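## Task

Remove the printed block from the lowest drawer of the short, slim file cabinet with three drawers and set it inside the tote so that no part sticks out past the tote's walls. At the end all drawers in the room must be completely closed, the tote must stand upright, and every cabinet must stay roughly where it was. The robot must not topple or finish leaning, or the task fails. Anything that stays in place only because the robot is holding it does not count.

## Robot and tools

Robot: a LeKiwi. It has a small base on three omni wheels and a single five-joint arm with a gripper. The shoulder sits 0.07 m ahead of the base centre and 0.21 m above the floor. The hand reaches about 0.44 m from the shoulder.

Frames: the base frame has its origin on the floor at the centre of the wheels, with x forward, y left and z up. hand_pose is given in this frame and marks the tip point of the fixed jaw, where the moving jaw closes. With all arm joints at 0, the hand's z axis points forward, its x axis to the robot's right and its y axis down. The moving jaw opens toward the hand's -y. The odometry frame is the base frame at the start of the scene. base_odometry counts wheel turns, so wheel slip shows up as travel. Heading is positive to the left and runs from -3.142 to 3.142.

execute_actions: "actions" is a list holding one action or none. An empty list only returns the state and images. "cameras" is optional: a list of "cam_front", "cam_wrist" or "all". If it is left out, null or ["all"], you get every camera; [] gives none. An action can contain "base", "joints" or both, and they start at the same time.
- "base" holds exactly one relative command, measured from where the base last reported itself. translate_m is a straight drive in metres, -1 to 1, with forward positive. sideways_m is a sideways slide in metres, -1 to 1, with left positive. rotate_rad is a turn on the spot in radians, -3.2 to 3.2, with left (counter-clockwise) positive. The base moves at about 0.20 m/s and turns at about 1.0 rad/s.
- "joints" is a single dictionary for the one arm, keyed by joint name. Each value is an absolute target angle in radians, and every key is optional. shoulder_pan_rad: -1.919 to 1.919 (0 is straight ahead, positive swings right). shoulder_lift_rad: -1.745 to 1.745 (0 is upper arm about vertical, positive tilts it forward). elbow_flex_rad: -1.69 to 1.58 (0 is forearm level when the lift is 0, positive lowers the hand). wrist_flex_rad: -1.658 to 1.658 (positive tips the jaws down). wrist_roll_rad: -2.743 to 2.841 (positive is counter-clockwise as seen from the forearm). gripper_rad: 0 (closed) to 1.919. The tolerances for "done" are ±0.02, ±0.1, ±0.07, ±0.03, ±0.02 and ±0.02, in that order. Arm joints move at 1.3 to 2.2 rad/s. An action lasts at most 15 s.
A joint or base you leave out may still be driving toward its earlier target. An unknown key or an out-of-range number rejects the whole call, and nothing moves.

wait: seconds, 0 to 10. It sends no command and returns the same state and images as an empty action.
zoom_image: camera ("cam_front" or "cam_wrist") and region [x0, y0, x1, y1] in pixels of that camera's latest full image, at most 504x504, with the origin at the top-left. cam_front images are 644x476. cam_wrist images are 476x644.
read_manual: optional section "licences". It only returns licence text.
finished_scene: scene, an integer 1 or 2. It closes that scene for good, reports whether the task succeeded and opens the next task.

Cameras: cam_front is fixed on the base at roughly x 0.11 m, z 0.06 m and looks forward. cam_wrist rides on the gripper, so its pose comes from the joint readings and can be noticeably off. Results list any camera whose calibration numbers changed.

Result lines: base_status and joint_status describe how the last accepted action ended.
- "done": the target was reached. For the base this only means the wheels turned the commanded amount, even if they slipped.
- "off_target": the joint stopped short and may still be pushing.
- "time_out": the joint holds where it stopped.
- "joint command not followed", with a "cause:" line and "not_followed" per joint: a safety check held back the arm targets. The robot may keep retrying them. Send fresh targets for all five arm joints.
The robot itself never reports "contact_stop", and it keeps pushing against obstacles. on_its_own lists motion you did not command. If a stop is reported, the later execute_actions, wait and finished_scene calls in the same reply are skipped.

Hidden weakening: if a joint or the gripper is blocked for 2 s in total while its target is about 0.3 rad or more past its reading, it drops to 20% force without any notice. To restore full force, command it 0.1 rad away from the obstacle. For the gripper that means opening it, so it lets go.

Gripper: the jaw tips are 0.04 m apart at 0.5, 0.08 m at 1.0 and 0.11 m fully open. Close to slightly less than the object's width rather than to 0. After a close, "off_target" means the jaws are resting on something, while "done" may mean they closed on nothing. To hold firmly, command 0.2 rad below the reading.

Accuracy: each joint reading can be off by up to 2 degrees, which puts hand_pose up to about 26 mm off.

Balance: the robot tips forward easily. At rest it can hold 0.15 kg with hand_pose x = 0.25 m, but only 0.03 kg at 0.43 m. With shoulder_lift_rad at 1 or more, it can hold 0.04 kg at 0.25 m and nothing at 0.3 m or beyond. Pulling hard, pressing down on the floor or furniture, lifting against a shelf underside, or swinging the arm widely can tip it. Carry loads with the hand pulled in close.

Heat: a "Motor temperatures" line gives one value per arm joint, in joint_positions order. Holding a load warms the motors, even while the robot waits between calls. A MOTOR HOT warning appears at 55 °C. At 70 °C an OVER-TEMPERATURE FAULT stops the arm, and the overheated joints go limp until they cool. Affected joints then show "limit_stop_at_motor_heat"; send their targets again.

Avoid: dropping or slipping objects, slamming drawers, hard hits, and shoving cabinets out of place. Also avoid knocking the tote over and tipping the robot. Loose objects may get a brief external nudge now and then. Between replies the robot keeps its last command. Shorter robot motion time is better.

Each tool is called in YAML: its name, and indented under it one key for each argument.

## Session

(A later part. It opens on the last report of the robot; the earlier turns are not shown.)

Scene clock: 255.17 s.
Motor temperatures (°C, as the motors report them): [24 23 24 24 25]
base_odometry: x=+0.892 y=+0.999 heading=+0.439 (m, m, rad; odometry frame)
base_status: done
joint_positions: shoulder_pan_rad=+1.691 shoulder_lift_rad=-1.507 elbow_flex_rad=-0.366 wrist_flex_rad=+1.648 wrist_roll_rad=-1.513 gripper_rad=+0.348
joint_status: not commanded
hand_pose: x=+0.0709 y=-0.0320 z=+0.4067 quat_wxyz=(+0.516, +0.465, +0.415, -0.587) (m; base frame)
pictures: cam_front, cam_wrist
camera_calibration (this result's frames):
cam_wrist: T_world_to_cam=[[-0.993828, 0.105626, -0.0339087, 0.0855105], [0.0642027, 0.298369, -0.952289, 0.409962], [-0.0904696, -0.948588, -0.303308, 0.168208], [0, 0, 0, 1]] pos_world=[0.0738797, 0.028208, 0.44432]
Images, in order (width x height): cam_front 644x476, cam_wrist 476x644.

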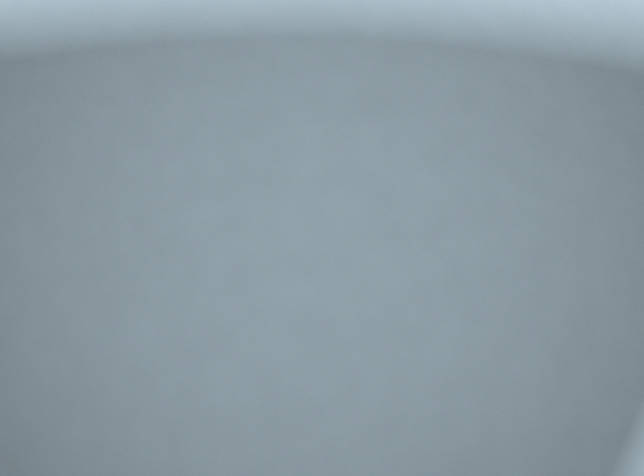

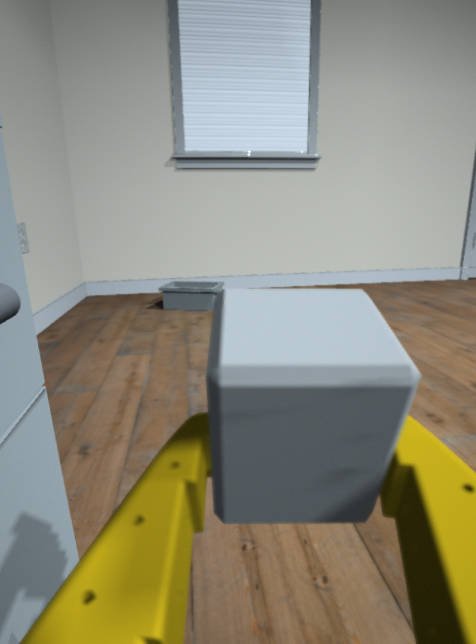

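execute_actions:
  actions:
    - {"joints":{"shoulder_pan_rad":1.7,"shoulder_lift_rad":-0.4,"elbow_flex_rad":-0.4}}
  cameras: []

execute_actions:
  actions:
    - {"joints":{"shoulder_pan_rad":1.91,"shoulder_lift_rad":0.55,"elbow_flex_rad":-0.6,"wrist_flex_rad":1.5}}
  cameras: []

execute_actions:
  actions:
    - {"base":{"translate_m":0.04}}
  cameras: ["cam_wrist"]

execute_actions:
  actions:
    - {"base":{"translate_m":0.02}}
  cameras: ["cam_wrist"]

Scene clock: 271.23 s.
Motor temperatures (°C, as the motors report them): [24 23 24 24 25]
base_odometry: x=+0.892 y=+0.999 heading=+0.439 (m, m, rad; odometry frame)
base_status: not commanded
joint_positions: shoulder_pan_rad=+1.691 shoulder_lift_rad=-0.398 elbow_flex_rad=-0.393 wrist_flex_rad=+1.648 wrist_roll_rad=-1.513 gripper_rad=+0.348
joint_status: all done
hand_pose: x=+0.0496 y=-0.2080 z=+0.3016 quat_wxyz=(+0.231, +0.698, +0.625, -0.263) (m; base frame)
pictures: none
No camera images: the call's "cameras" was empty. Leave "cameras" out to get every camera's image.

Scene clock: 272.33 s.
Motor temperatures (°C, as the motors report them): [24 23 24 24 25]
base_odometry: x=+0.892 y=+0.999 heading=+0.439 (m, m, rad; odometry frame)
base_status: not commanded
joint_positions: shoulder_pan_rad=+1.880 shoulder_lift_rad=+0.570 elbow_flex_rad=-0.570 wrist_flex_rad=+1.510 wrist_roll_rad=-1.513 gripper_rad=+0.348
joint_status: shoulder_pan_rad off_target (ended at +1.881, target +1.910); the others done
joint sent to its limit — the command would take shoulder_pan_rad past its upper limit, so that joint was sent only as far as its limit.
hand_pose: x=-0.0044 y=-0.2491 z=+0.1335 quat_wxyz=(+0.018, +0.805, +0.593, -0.025) (m; base frame)
pictures: none
No camera images: the call's "cameras" was empty. Leave "cameras" out to get every camera's image.

Scene clock: 273.37 s.
Motor temperatures (°C, as the motors report them): [24 23 24 24 25]
base_odometry: x=+0.928 y=+1.016 heading=+0.439 (m, m, rad; odometry frame)
base_status: done
joint_positions: shoulder_pan_rad=+1.881 shoulder_lift_rad=+0.570 elbow_flex_rad=-0.570 wrist_flex_rad=+1.510 wrist_roll_rad=-1.513 gripper_rad=+0.348
joint_status: not commanded
hand_pose: x=-0.0048 y=-0.2490 z=+0.1335 quat_wxyz=(+0.018, +0.805, +0.592, -0.025) (m; base frame)
pictures: cam_wrist
camera_calibration (this result's frames):
cam_wrist: T_world_to_cam=[[-0.940616, 0.339364, -0.0086081, 0.0790243], [0.298446, 0.838755, 0.455435, 0.167124], [0.161778, 0.42582, -0.890228, 0.294444], [0, 0, 0, 1]] pos_world=[-0.0231805, -0.292374, 0.186688]
Images, in order (width x height): cam_wrist 476x644.

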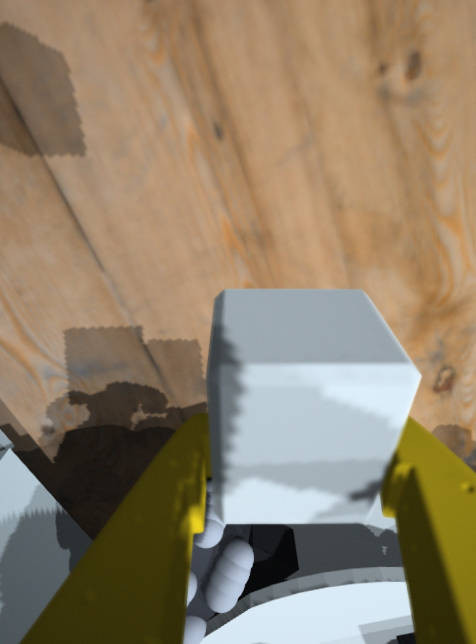

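Scene clock: 274.17 s.
Motor temperatures (°C, as the motors report them): [24 23 24 24 25]
base_odometry: x=+0.945 y=+1.024 heading=+0.438 (m, m, rad; odometry frame)
base_status: done
joint_positions: shoulder_pan_rad=+1.883 shoulder_lift_rad=+0.570 elbow_flex_rad=-0.570 wrist_flex_rad=+1.510 wrist_roll_rad=-1.513 gripper_rad=+0.348
joint_status: not commanded
hand_pose: x=-0.0052 y=-0.2489 z=+0.1335 quat_wxyz=(+0.018, +0.805, +0.592, -0.025) (m; base frame)
pictures: cam_wrist
camera_calibration (this result's frames):
cam_wrist: T_world_to_cam=[[-0.940094, 0.340807, -0.0086081, 0.0789893], [0.299732, 0.838296, 0.455435, 0.167038], [0.162431, 0.425571, -0.890228, 0.2944], [0, 0, 0, 1]] pos_world=[-0.0236289, -0.292235, 0.186688]
Images, in order (width x height): cam_wrist 476x644.

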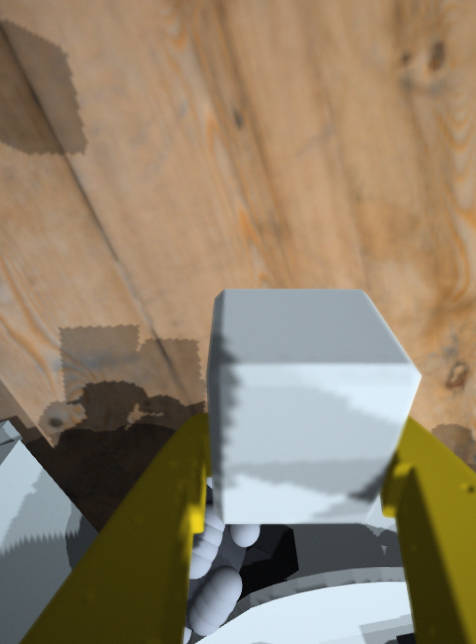

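execute_actions:
  actions:
    - {"base":{"translate_m":0.01}}
  cameras: ["cam_wrist"]

execute_actions:
  actions:
    - {"base":{"translate_m":-0.12},"joints":{"shoulder_lift_rad":-0.5}}
  cameras: ["cam_front"]

execute_actions:
  actions:
    - {"base":{"sideways_m":-0.4},"joints":{"shoulder_lift_rad":-1.3,"elbow_flex_rad":-0.2,"shoulder_pan_rad":1.5}}

Scene clock: 285.30 s.
Motor temperatures (°C, as the motors report them): [24 23 24 24 25]
base_odometry: x=+0.953 y=+1.027 heading=+0.437 (m, m, rad; odometry frame)
base_status: done
joint_positions: shoulder_pan_rad=+1.883 shoulder_lift_rad=+0.570 elbow_flex_rad=-0.570 wrist_flex_rad=+1.510 wrist_roll_rad=-1.513 gripper_rad=+0.348
joint_status: not commanded
hand_pose: x=-0.0052 y=-0.2489 z=+0.1335 quat_wxyz=(+0.018, +0.805, +0.592, -0.025) (m; base frame)
pictures: cam_wrist
camera_calibration (this result's frames):
cam_wrist: T_world_to_cam=[[-0.940094, 0.340807, -0.0086081, 0.0789893], [0.299732, 0.838296, 0.455435, 0.167038], [0.162431, 0.425571, -0.890228, 0.2944], [0, 0, 0, 1]] pos_world=[-0.0236289, -0.292235, 0.186688]
Images, in order (width x height): cam_wrist 476x644.

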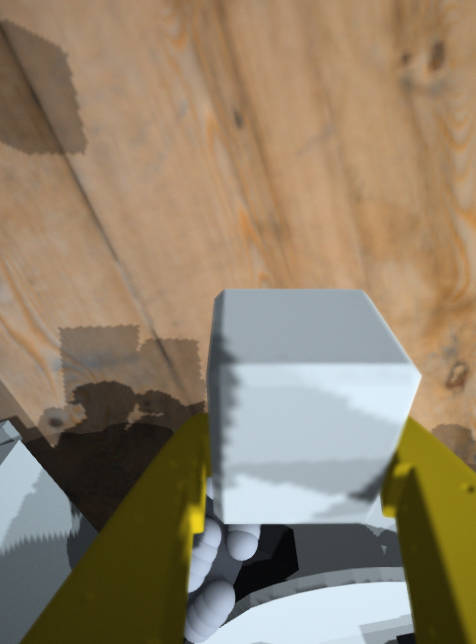

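Scene clock: 286.87 s.
Motor temperatures (°C, as the motors report them): [24 23 24 24 25]
base_odometry: x=+0.845 y=+0.977 heading=+0.437 (m, m, rad; odometry frame)
base_status: done
joint_positions: shoulder_pan_rad=+1.883 shoulder_lift_rad=-0.479 elbow_flex_rad=-0.577 wrist_flex_rad=+1.510 wrist_roll_rad=-1.513 gripper_rad=+0.348
joint_status: all done
hand_pose: x=+0.0101 y=-0.2016 z=+0.3712 quat_wxyz=(+0.310, +0.683, +0.502, -0.430) (m; base frame)
pictures: cam_front
Images, in order (width x height): cam_front 644x476.

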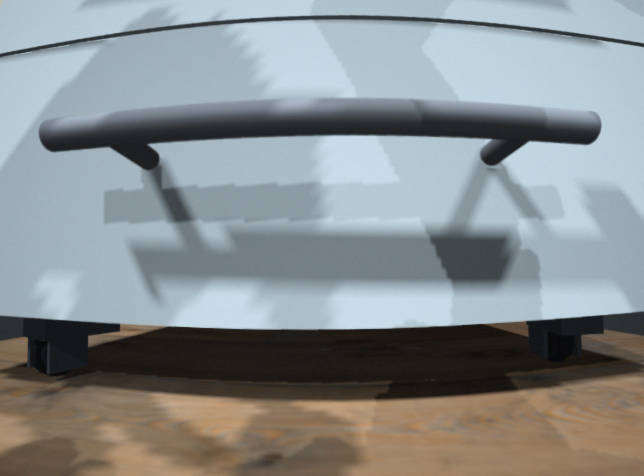

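Scene clock: 289.83 s.
Motor temperatures (°C, as the motors report them): [24 23 24 24 25]
base_odometry: x=+1.015 y=+0.615 heading=+0.439 (m, m, rad; odometry frame)
base_status: done
joint_positions: shoulder_pan_rad=+1.510 shoulder_lift_rad=-1.302 elbow_flex_rad=-0.200 wrist_flex_rad=+1.510 wrist_roll_rad=-1.513 gripper_rad=+0.348
joint_status: all done
hand_pose: x=+0.0804 y=-0.0933 z=+0.3991 quat_wxyz=(+0.511, +0.484, +0.519, -0.485) (m; base frame)
pictures: cam_front, cam_wrist
camera_calibration (this result's frames):
cam_wrist: T_world_to_cam=[[-0.997105, -0.0668032, -0.0363048, 0.0863021], [-0.00342408, 0.516471, -0.856298, 0.407889], [0.0759538, -0.853695, -0.515205, 0.188616], [0, 0, 0, 1]] pos_world=[0.0731229, -0.0438773, 0.449583]
Images, in order (width x height): cam_front 644x476, cam_wrist 476x644.

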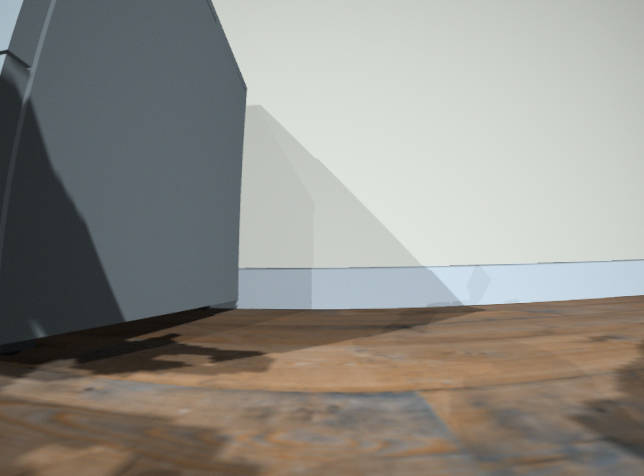

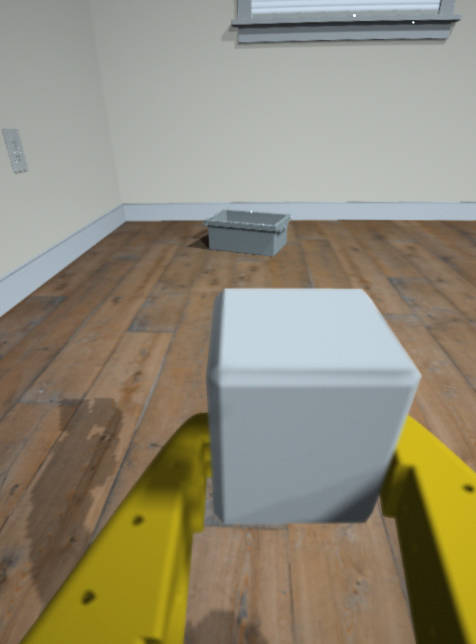

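execute_actions:
  actions:
    - {"base":{"rotate_rad":-1.48},"joints":{"wrist_flex_rad":1.2}}

execute_actions:
  actions:
    - {"base":{"translate_m":0.9},"joints":{"shoulder_pan_rad":1.85}}

Scene clock: 308.70 s.
Motor temperatures (°C, as the motors report them): [24 23 24 24 25]
base_odometry: x=+1.015 y=+0.615 heading=-1.037 (m, m, rad; odometry frame)
base_status: done
joint_positions: shoulder_pan_rad=+1.510 shoulder_lift_rad=-1.302 elbow_flex_rad=-0.200 wrist_flex_rad=+1.216 wrist_roll_rad=-1.513 gripper_rad=+0.348
joint_status: all done
hand_pose: x=+0.0800 y=-0.0869 z=+0.4458 quat_wxyz=(+0.581, +0.409, +0.438, -0.551) (m; base frame)
pictures: cam_front, cam_wrist
camera_calibration (this result's frames):
cam_wrist: T_world_to_cam=[[-0.996481, -0.0770595, -0.0329654, 0.0856059], [0.0130221, 0.246194, -0.969133, 0.470029], [0.0827968, -0.966152, -0.244324, 0.0870984], [0, 0, 0, 1]] pos_world=[0.0719725, -0.0249711, 0.479623]
Images, in order (width x height): cam_front 644x476, cam_wrist 476x644.

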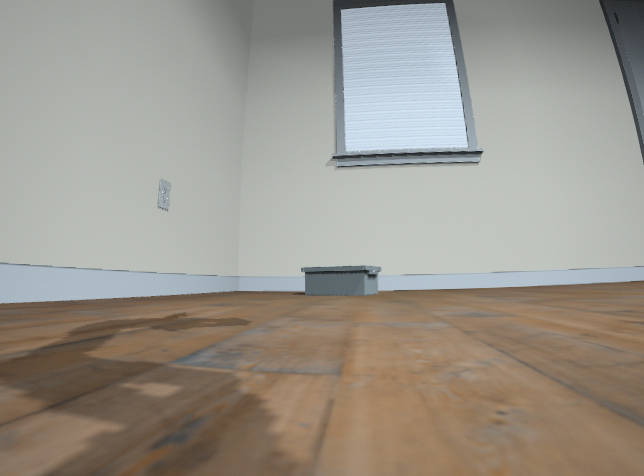

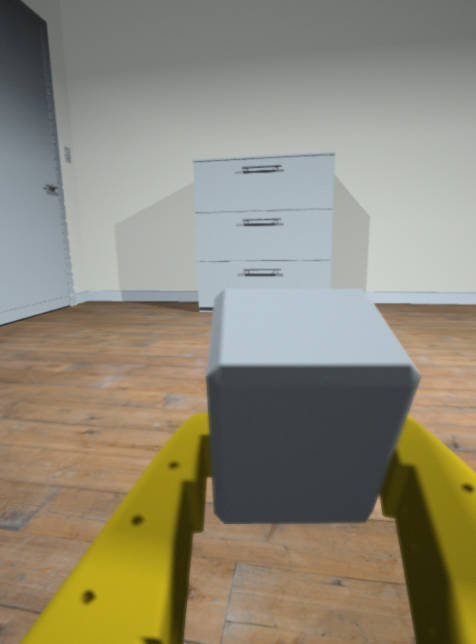

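Scene clock: 314.17 s.
Motor temperatures (°C, as the motors report them): [24 23 24 24 25]
base_odometry: x=+1.472 y=-0.159 heading=-1.037 (m, m, rad; odometry frame)
base_status: done
joint_positions: shoulder_pan_rad=+1.840 shoulder_lift_rad=-1.302 elbow_flex_rad=-0.200 wrist_flex_rad=+1.216 wrist_roll_rad=-1.513 gripper_rad=+0.348
joint_status: all done
hand_pose: x=+0.0512 y=-0.0864 z=+0.4458 quat_wxyz=(+0.482, +0.475, +0.365, -0.639) (m; base frame)
pictures: cam_front, cam_wrist
camera_calibration (this result's frames):
cam_wrist: T_world_to_cam=[[-0.967733, 0.249813, -0.0329654, 0.0836798], [0.0920525, 0.228708, -0.969133, 0.464734], [-0.234563, -0.940896, -0.244324, 0.108361], [0, 0, 0, 1]] pos_world=[0.0636173, -0.0252357, 0.479623]
Images, in order (width x height): cam_front 644x476, cam_wrist 476x644.

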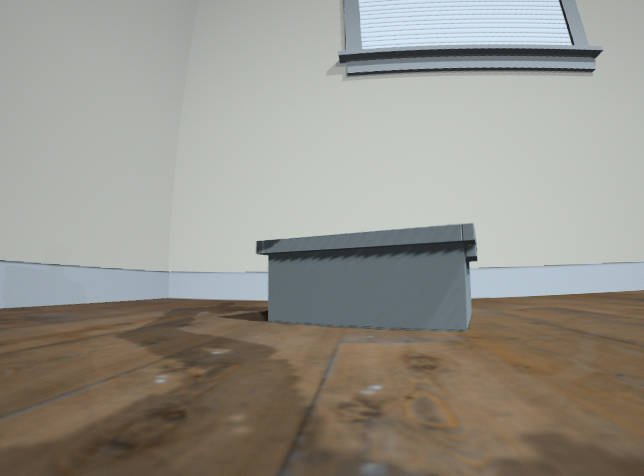

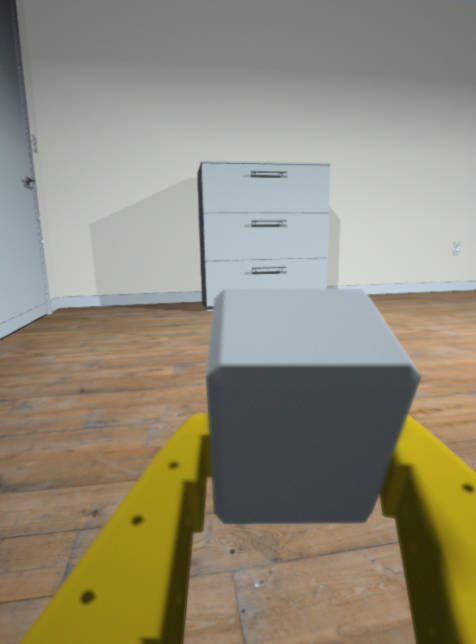

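execute_actions:
  actions:
    - {"base":{"rotate_rad":-0.14},"joints":{"shoulder_pan_rad":0,"shoulder_lift_rad":-0.5,"elbow_flex_rad":-0.2,"wrist_flex_rad":1.65,"wrist_roll_rad":-0.3}}
  cameras: []

execute_actions:
  actions:
    - {"base":{"translate_m":0.31},"joints":{"shoulder_lift_rad":0.15,"elbow_flex_rad":-0.37}}

Scene clock: 324.97 s.
Motor temperatures (°C, as the motors report them): [24 23 24 24 25]
base_odometry: x=+1.472 y=-0.159 heading=-1.173 (m, m, rad; odometry frame)
base_status: done
joint_positions: shoulder_pan_rad=+0.011 shoulder_lift_rad=-0.498 elbow_flex_rad=-0.194 wrist_flex_rad=+1.647 wrist_roll_rad=-0.306 gripper_rad=+0.348
joint_status: all done
hand_pose: x=+0.2555 y=+0.0002 z=+0.2759 quat_wxyz=(+0.248, -0.540, +0.785, -0.175) (m; base frame)
pictures: none
No camera images: the call's "cameras" was empty. Leave "cameras" out to get every camera's image.

Scene clock: 327.50 s.
Motor temperatures (°C, as the motors report them): [24 23 24 24 25]
base_odometry: x=+1.592 y=-0.444 heading=-1.173 (m, m, rad; odometry frame)
base_status: done
joint_positions: shoulder_pan_rad=+0.010 shoulder_lift_rad=+0.162 elbow_flex_rad=-0.340 wrist_flex_rad=+1.647 wrist_roll_rad=-0.306 gripper_rad=+0.348
joint_status: all done
hand_pose: x=+0.2839 y=+0.0002 z=+0.1840 quat_wxyz=(+0.042, -0.566, +0.823, -0.029) (m; base frame)
pictures: cam_front, cam_wrist
camera_calibration (this result's frames):
cam_wrist: T_world_to_cam=[[0.913119, -0.398197, 0.0874793, -0.277405], [-0.389998, -0.790613, 0.472051, 0.0416942], [-0.118807, -0.465156, -0.87722, 0.264039], [0, 0, 0, 1]] pos_world=[0.300935, 0.0453215, 0.236206]
Images, in order (width x height): cam_front 644x476, cam_wrist 476x644.

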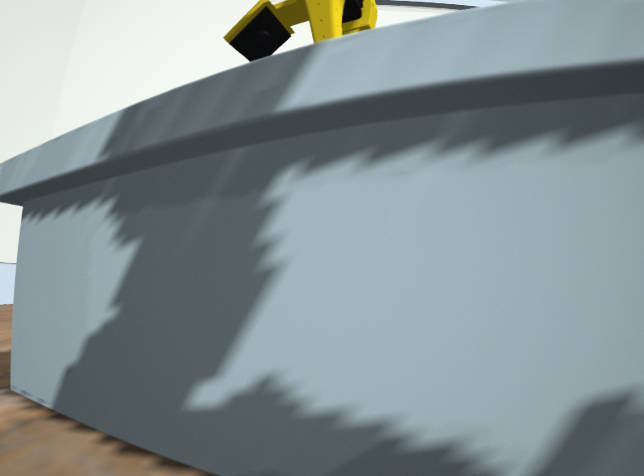

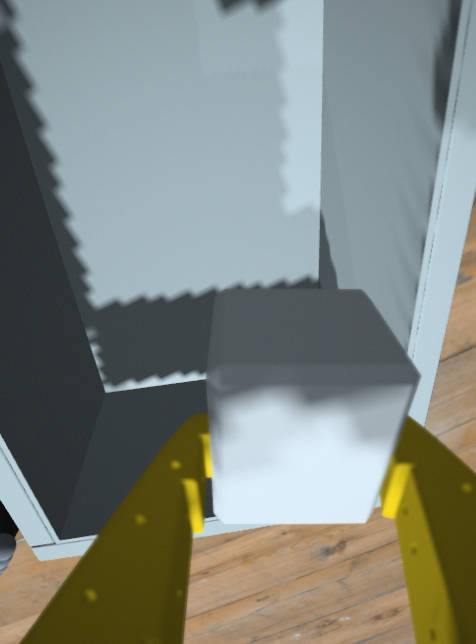

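execute_actions:
  actions:
    - {"joints":{"shoulder_lift_rad":0.47,"elbow_flex_rad":0.33,"wrist_flex_rad":0.74}}
  cameras: ["cam_wrist"]

Scene clock: 337.10 s.
Motor temperatures (°C, as the motors report them): [24 23 24 24 25]
base_odometry: x=+1.592 y=-0.444 heading=-1.173 (m, m, rad; odometry frame)
base_status: not commanded
joint_positions: shoulder_pan_rad=+0.010 shoulder_lift_rad=+0.484 elbow_flex_rad=+0.332 wrist_flex_rad=+0.749 wrist_roll_rad=-0.306 gripper_rad=+0.348
joint_status: all done
hand_pose: x=+0.2642 y=+0.0004 z=+0.0402 quat_wxyz=(+0.002, -0.567, +0.824, -0.002) (m; base frame)
pictures: cam_wrist
camera_calibration (this result's frames):
cam_wrist: T_world_to_cam=[[0.917281, -0.398237, -0.00140804, -0.244215], [-0.342668, -0.791077, 0.506731, 0.0881105], [-0.202913, -0.464333, -0.862103, 0.157258], [0, 0, 0, 1]] pos_world=[0.286116, 0.0454666, 0.0905804]
Images, in order (width x height): cam_wrist 476x644.

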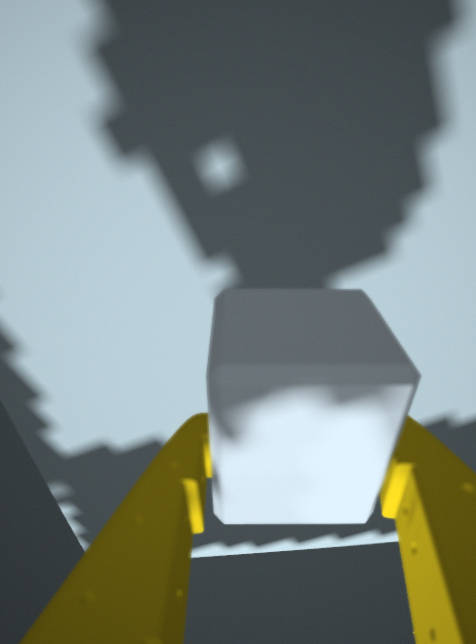

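execute_actions:
  actions:
    - {"joints":{"shoulder_lift_rad":0.52,"wrist_flex_rad":0.69}}
  cameras: []

execute_actions:
  actions:
    - {"joints":{"gripper_rad":0.6}}
  cameras: ["cam_wrist"]

execute_actions:
  actions:
    - {"joints":{"shoulder_lift_rad":0.1,"elbow_flex_rad":-0.3,"wrist_flex_rad":1.65}}
  cameras: ["cam_wrist"]

Scene clock: 350.90 s.
Motor temperatures (°C, as the motors report them): [24 23 24 24 25]
base_odometry: x=+1.592 y=-0.444 heading=-1.173 (m, m, rad; odometry frame)
base_status: not commanded
joint_positions: shoulder_pan_rad=+0.010 shoulder_lift_rad=+0.531 elbow_flex_rad=+0.332 wrist_flex_rad=+0.699 wrist_roll_rad=-0.306 gripper_rad=+0.348
joint_status: all done
hand_pose: x=+0.2641 y=+0.0004 z=+0.0320 quat_wxyz=(+0.003, -0.567, +0.824, -0.002) (m; base frame)
pictures: none
No camera images: the call's "cameras" was empty. Leave "cameras" out to get every camera's image.

Scene clock: 351.67 s.
Motor temperatures (°C, as the motors report them): [24 23 24 24 25]
base_odometry: x=+1.592 y=-0.444 heading=-1.173 (m, m, rad; odometry frame)
base_status: not commanded
joint_positions: shoulder_pan_rad=+0.010 shoulder_lift_rad=+0.531 elbow_flex_rad=+0.332 wrist_flex_rad=+0.699 wrist_roll_rad=-0.306 gripper_rad=+0.587
joint_status: all done
hand_pose: x=+0.2641 y=+0.0004 z=+0.0320 quat_wxyz=(+0.003, -0.567, +0.824, -0.002) (m; base frame)
pictures: cam_wrist
camera_calibration (this result's frames):
cam_wrist: T_world_to_cam=[[0.917281, -0.398237, 0.00141797, -0.244236], [-0.344221, -0.791061, 0.505701, 0.0927053], [-0.200267, -0.464358, -0.862707, 0.149448], [0, 0, 0, 1]] pos_world=[0.285874, 0.045469, 0.0823951]
Images, in order (width x height): cam_wrist 476x644.

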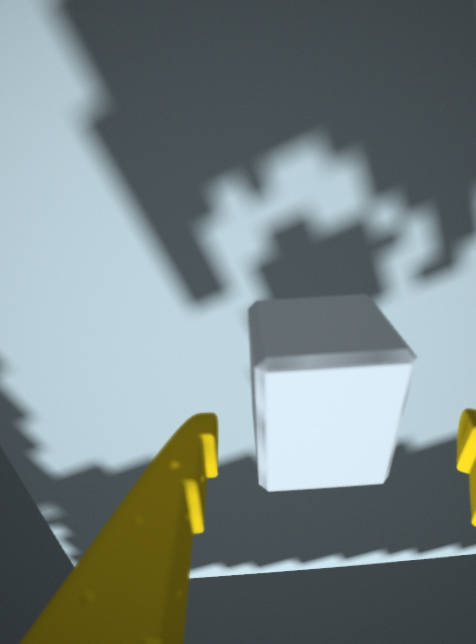

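Scene clock: 353.00 s.
Motor temperatures (°C, as the motors report them): [24 23 24 24 25]
base_odometry: x=+1.592 y=-0.444 heading=-1.173 (m, m, rad; odometry frame)
base_status: not commanded
joint_positions: shoulder_pan_rad=+0.007 shoulder_lift_rad=+0.142 elbow_flex_rad=-0.269 wrist_flex_rad=+1.642 wrist_roll_rad=-0.306 gripper_rad=+0.588
joint_status: all done
hand_pose: x=+0.2757 y=+0.0009 z=+0.1780 quat_wxyz=(+0.023, -0.568, +0.822, -0.016) (m; base frame)
pictures: cam_wrist
camera_calibration (this result's frames):
cam_wrist: T_world_to_cam=[[0.91739, -0.395414, 0.045203, -0.262731], [-0.36545, -0.791955, 0.489136, 0.0321072], [-0.157612, -0.465248, -0.871036, 0.267682], [0, 0, 0, 1]] pos_world=[0.29495, 0.0460783, 0.229332]
Images, in order (width x height): cam_wrist 476x644.

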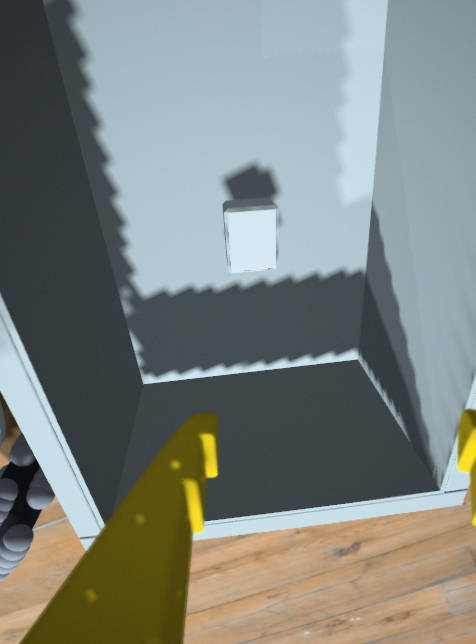

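execute_actions:
  actions:
    - {"base":{"translate_m":-0.06},"joints":{"shoulder_lift_rad":-0.8}}
  cameras: []

execute_actions:
  actions:
    - {"base":{"rotate_rad":-2.4}}
  cameras: ["cam_front"]

Scene clock: 362.00 s.
Motor temperatures (°C, as the motors report them): [24 23 24 24 25]
base_odometry: x=+1.569 y=-0.390 heading=-1.173 (m, m, rad; odometry frame)
base_status: done
joint_positions: shoulder_pan_rad=+0.007 shoulder_lift_rad=-0.791 elbow_flex_rad=-0.278 wrist_flex_rad=+1.647 wrist_roll_rad=-0.306 gripper_rad=+0.588
joint_status: all done
hand_pose: x=+0.2278 y=+0.0013 z=+0.3348 quat_wxyz=(+0.390, -0.500, +0.723, -0.273) (m; base frame)
pictures: none
No camera images: the call's "cameras" was empty. Leave "cameras" out to get every camera's image.

Scene clock: 365.37 s.
Motor temperatures (°C, as the motors report them): [24 23 24 24 25]
base_odometry: x=+1.569 y=-0.389 heading=+2.714 (m, m, rad; odometry frame)
base_status: done
joint_positions: shoulder_pan_rad=+0.007 shoulder_lift_rad=-0.792 elbow_flex_rad=-0.278 wrist_flex_rad=+1.647 wrist_roll_rad=-0.306 gripper_rad=+0.588
joint_status: not commanded
hand_pose: x=+0.2276 y=+0.0013 z=+0.3350 quat_wxyz=(+0.391, -0.500, +0.723, -0.274) (m; base frame)
pictures: cam_front
Images, in order (width x height): cam_front 644x476.

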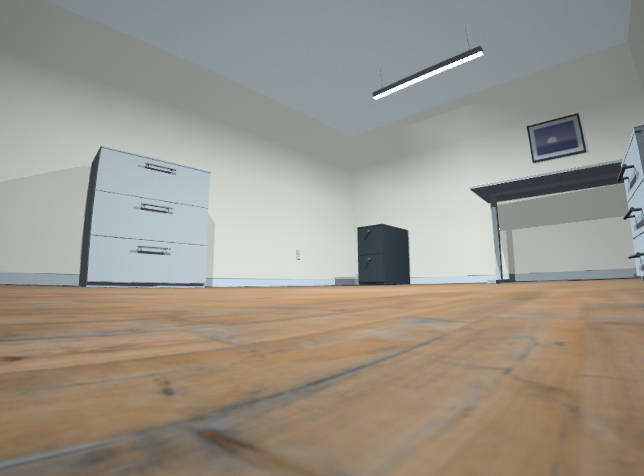

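zoom_image:
  camera: "cam_front"
  region: [340, 210, 430, 300]

Region (340, 210, 430, 300) of cam_front's 644x476 image, scaled by 5.600.

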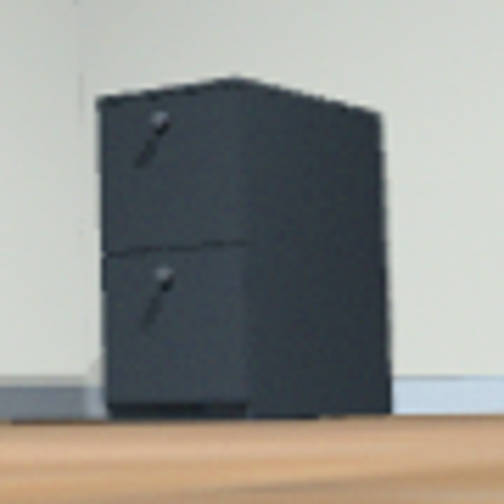

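finished_scene:
  scene: 1

The scene is finished: the task was done.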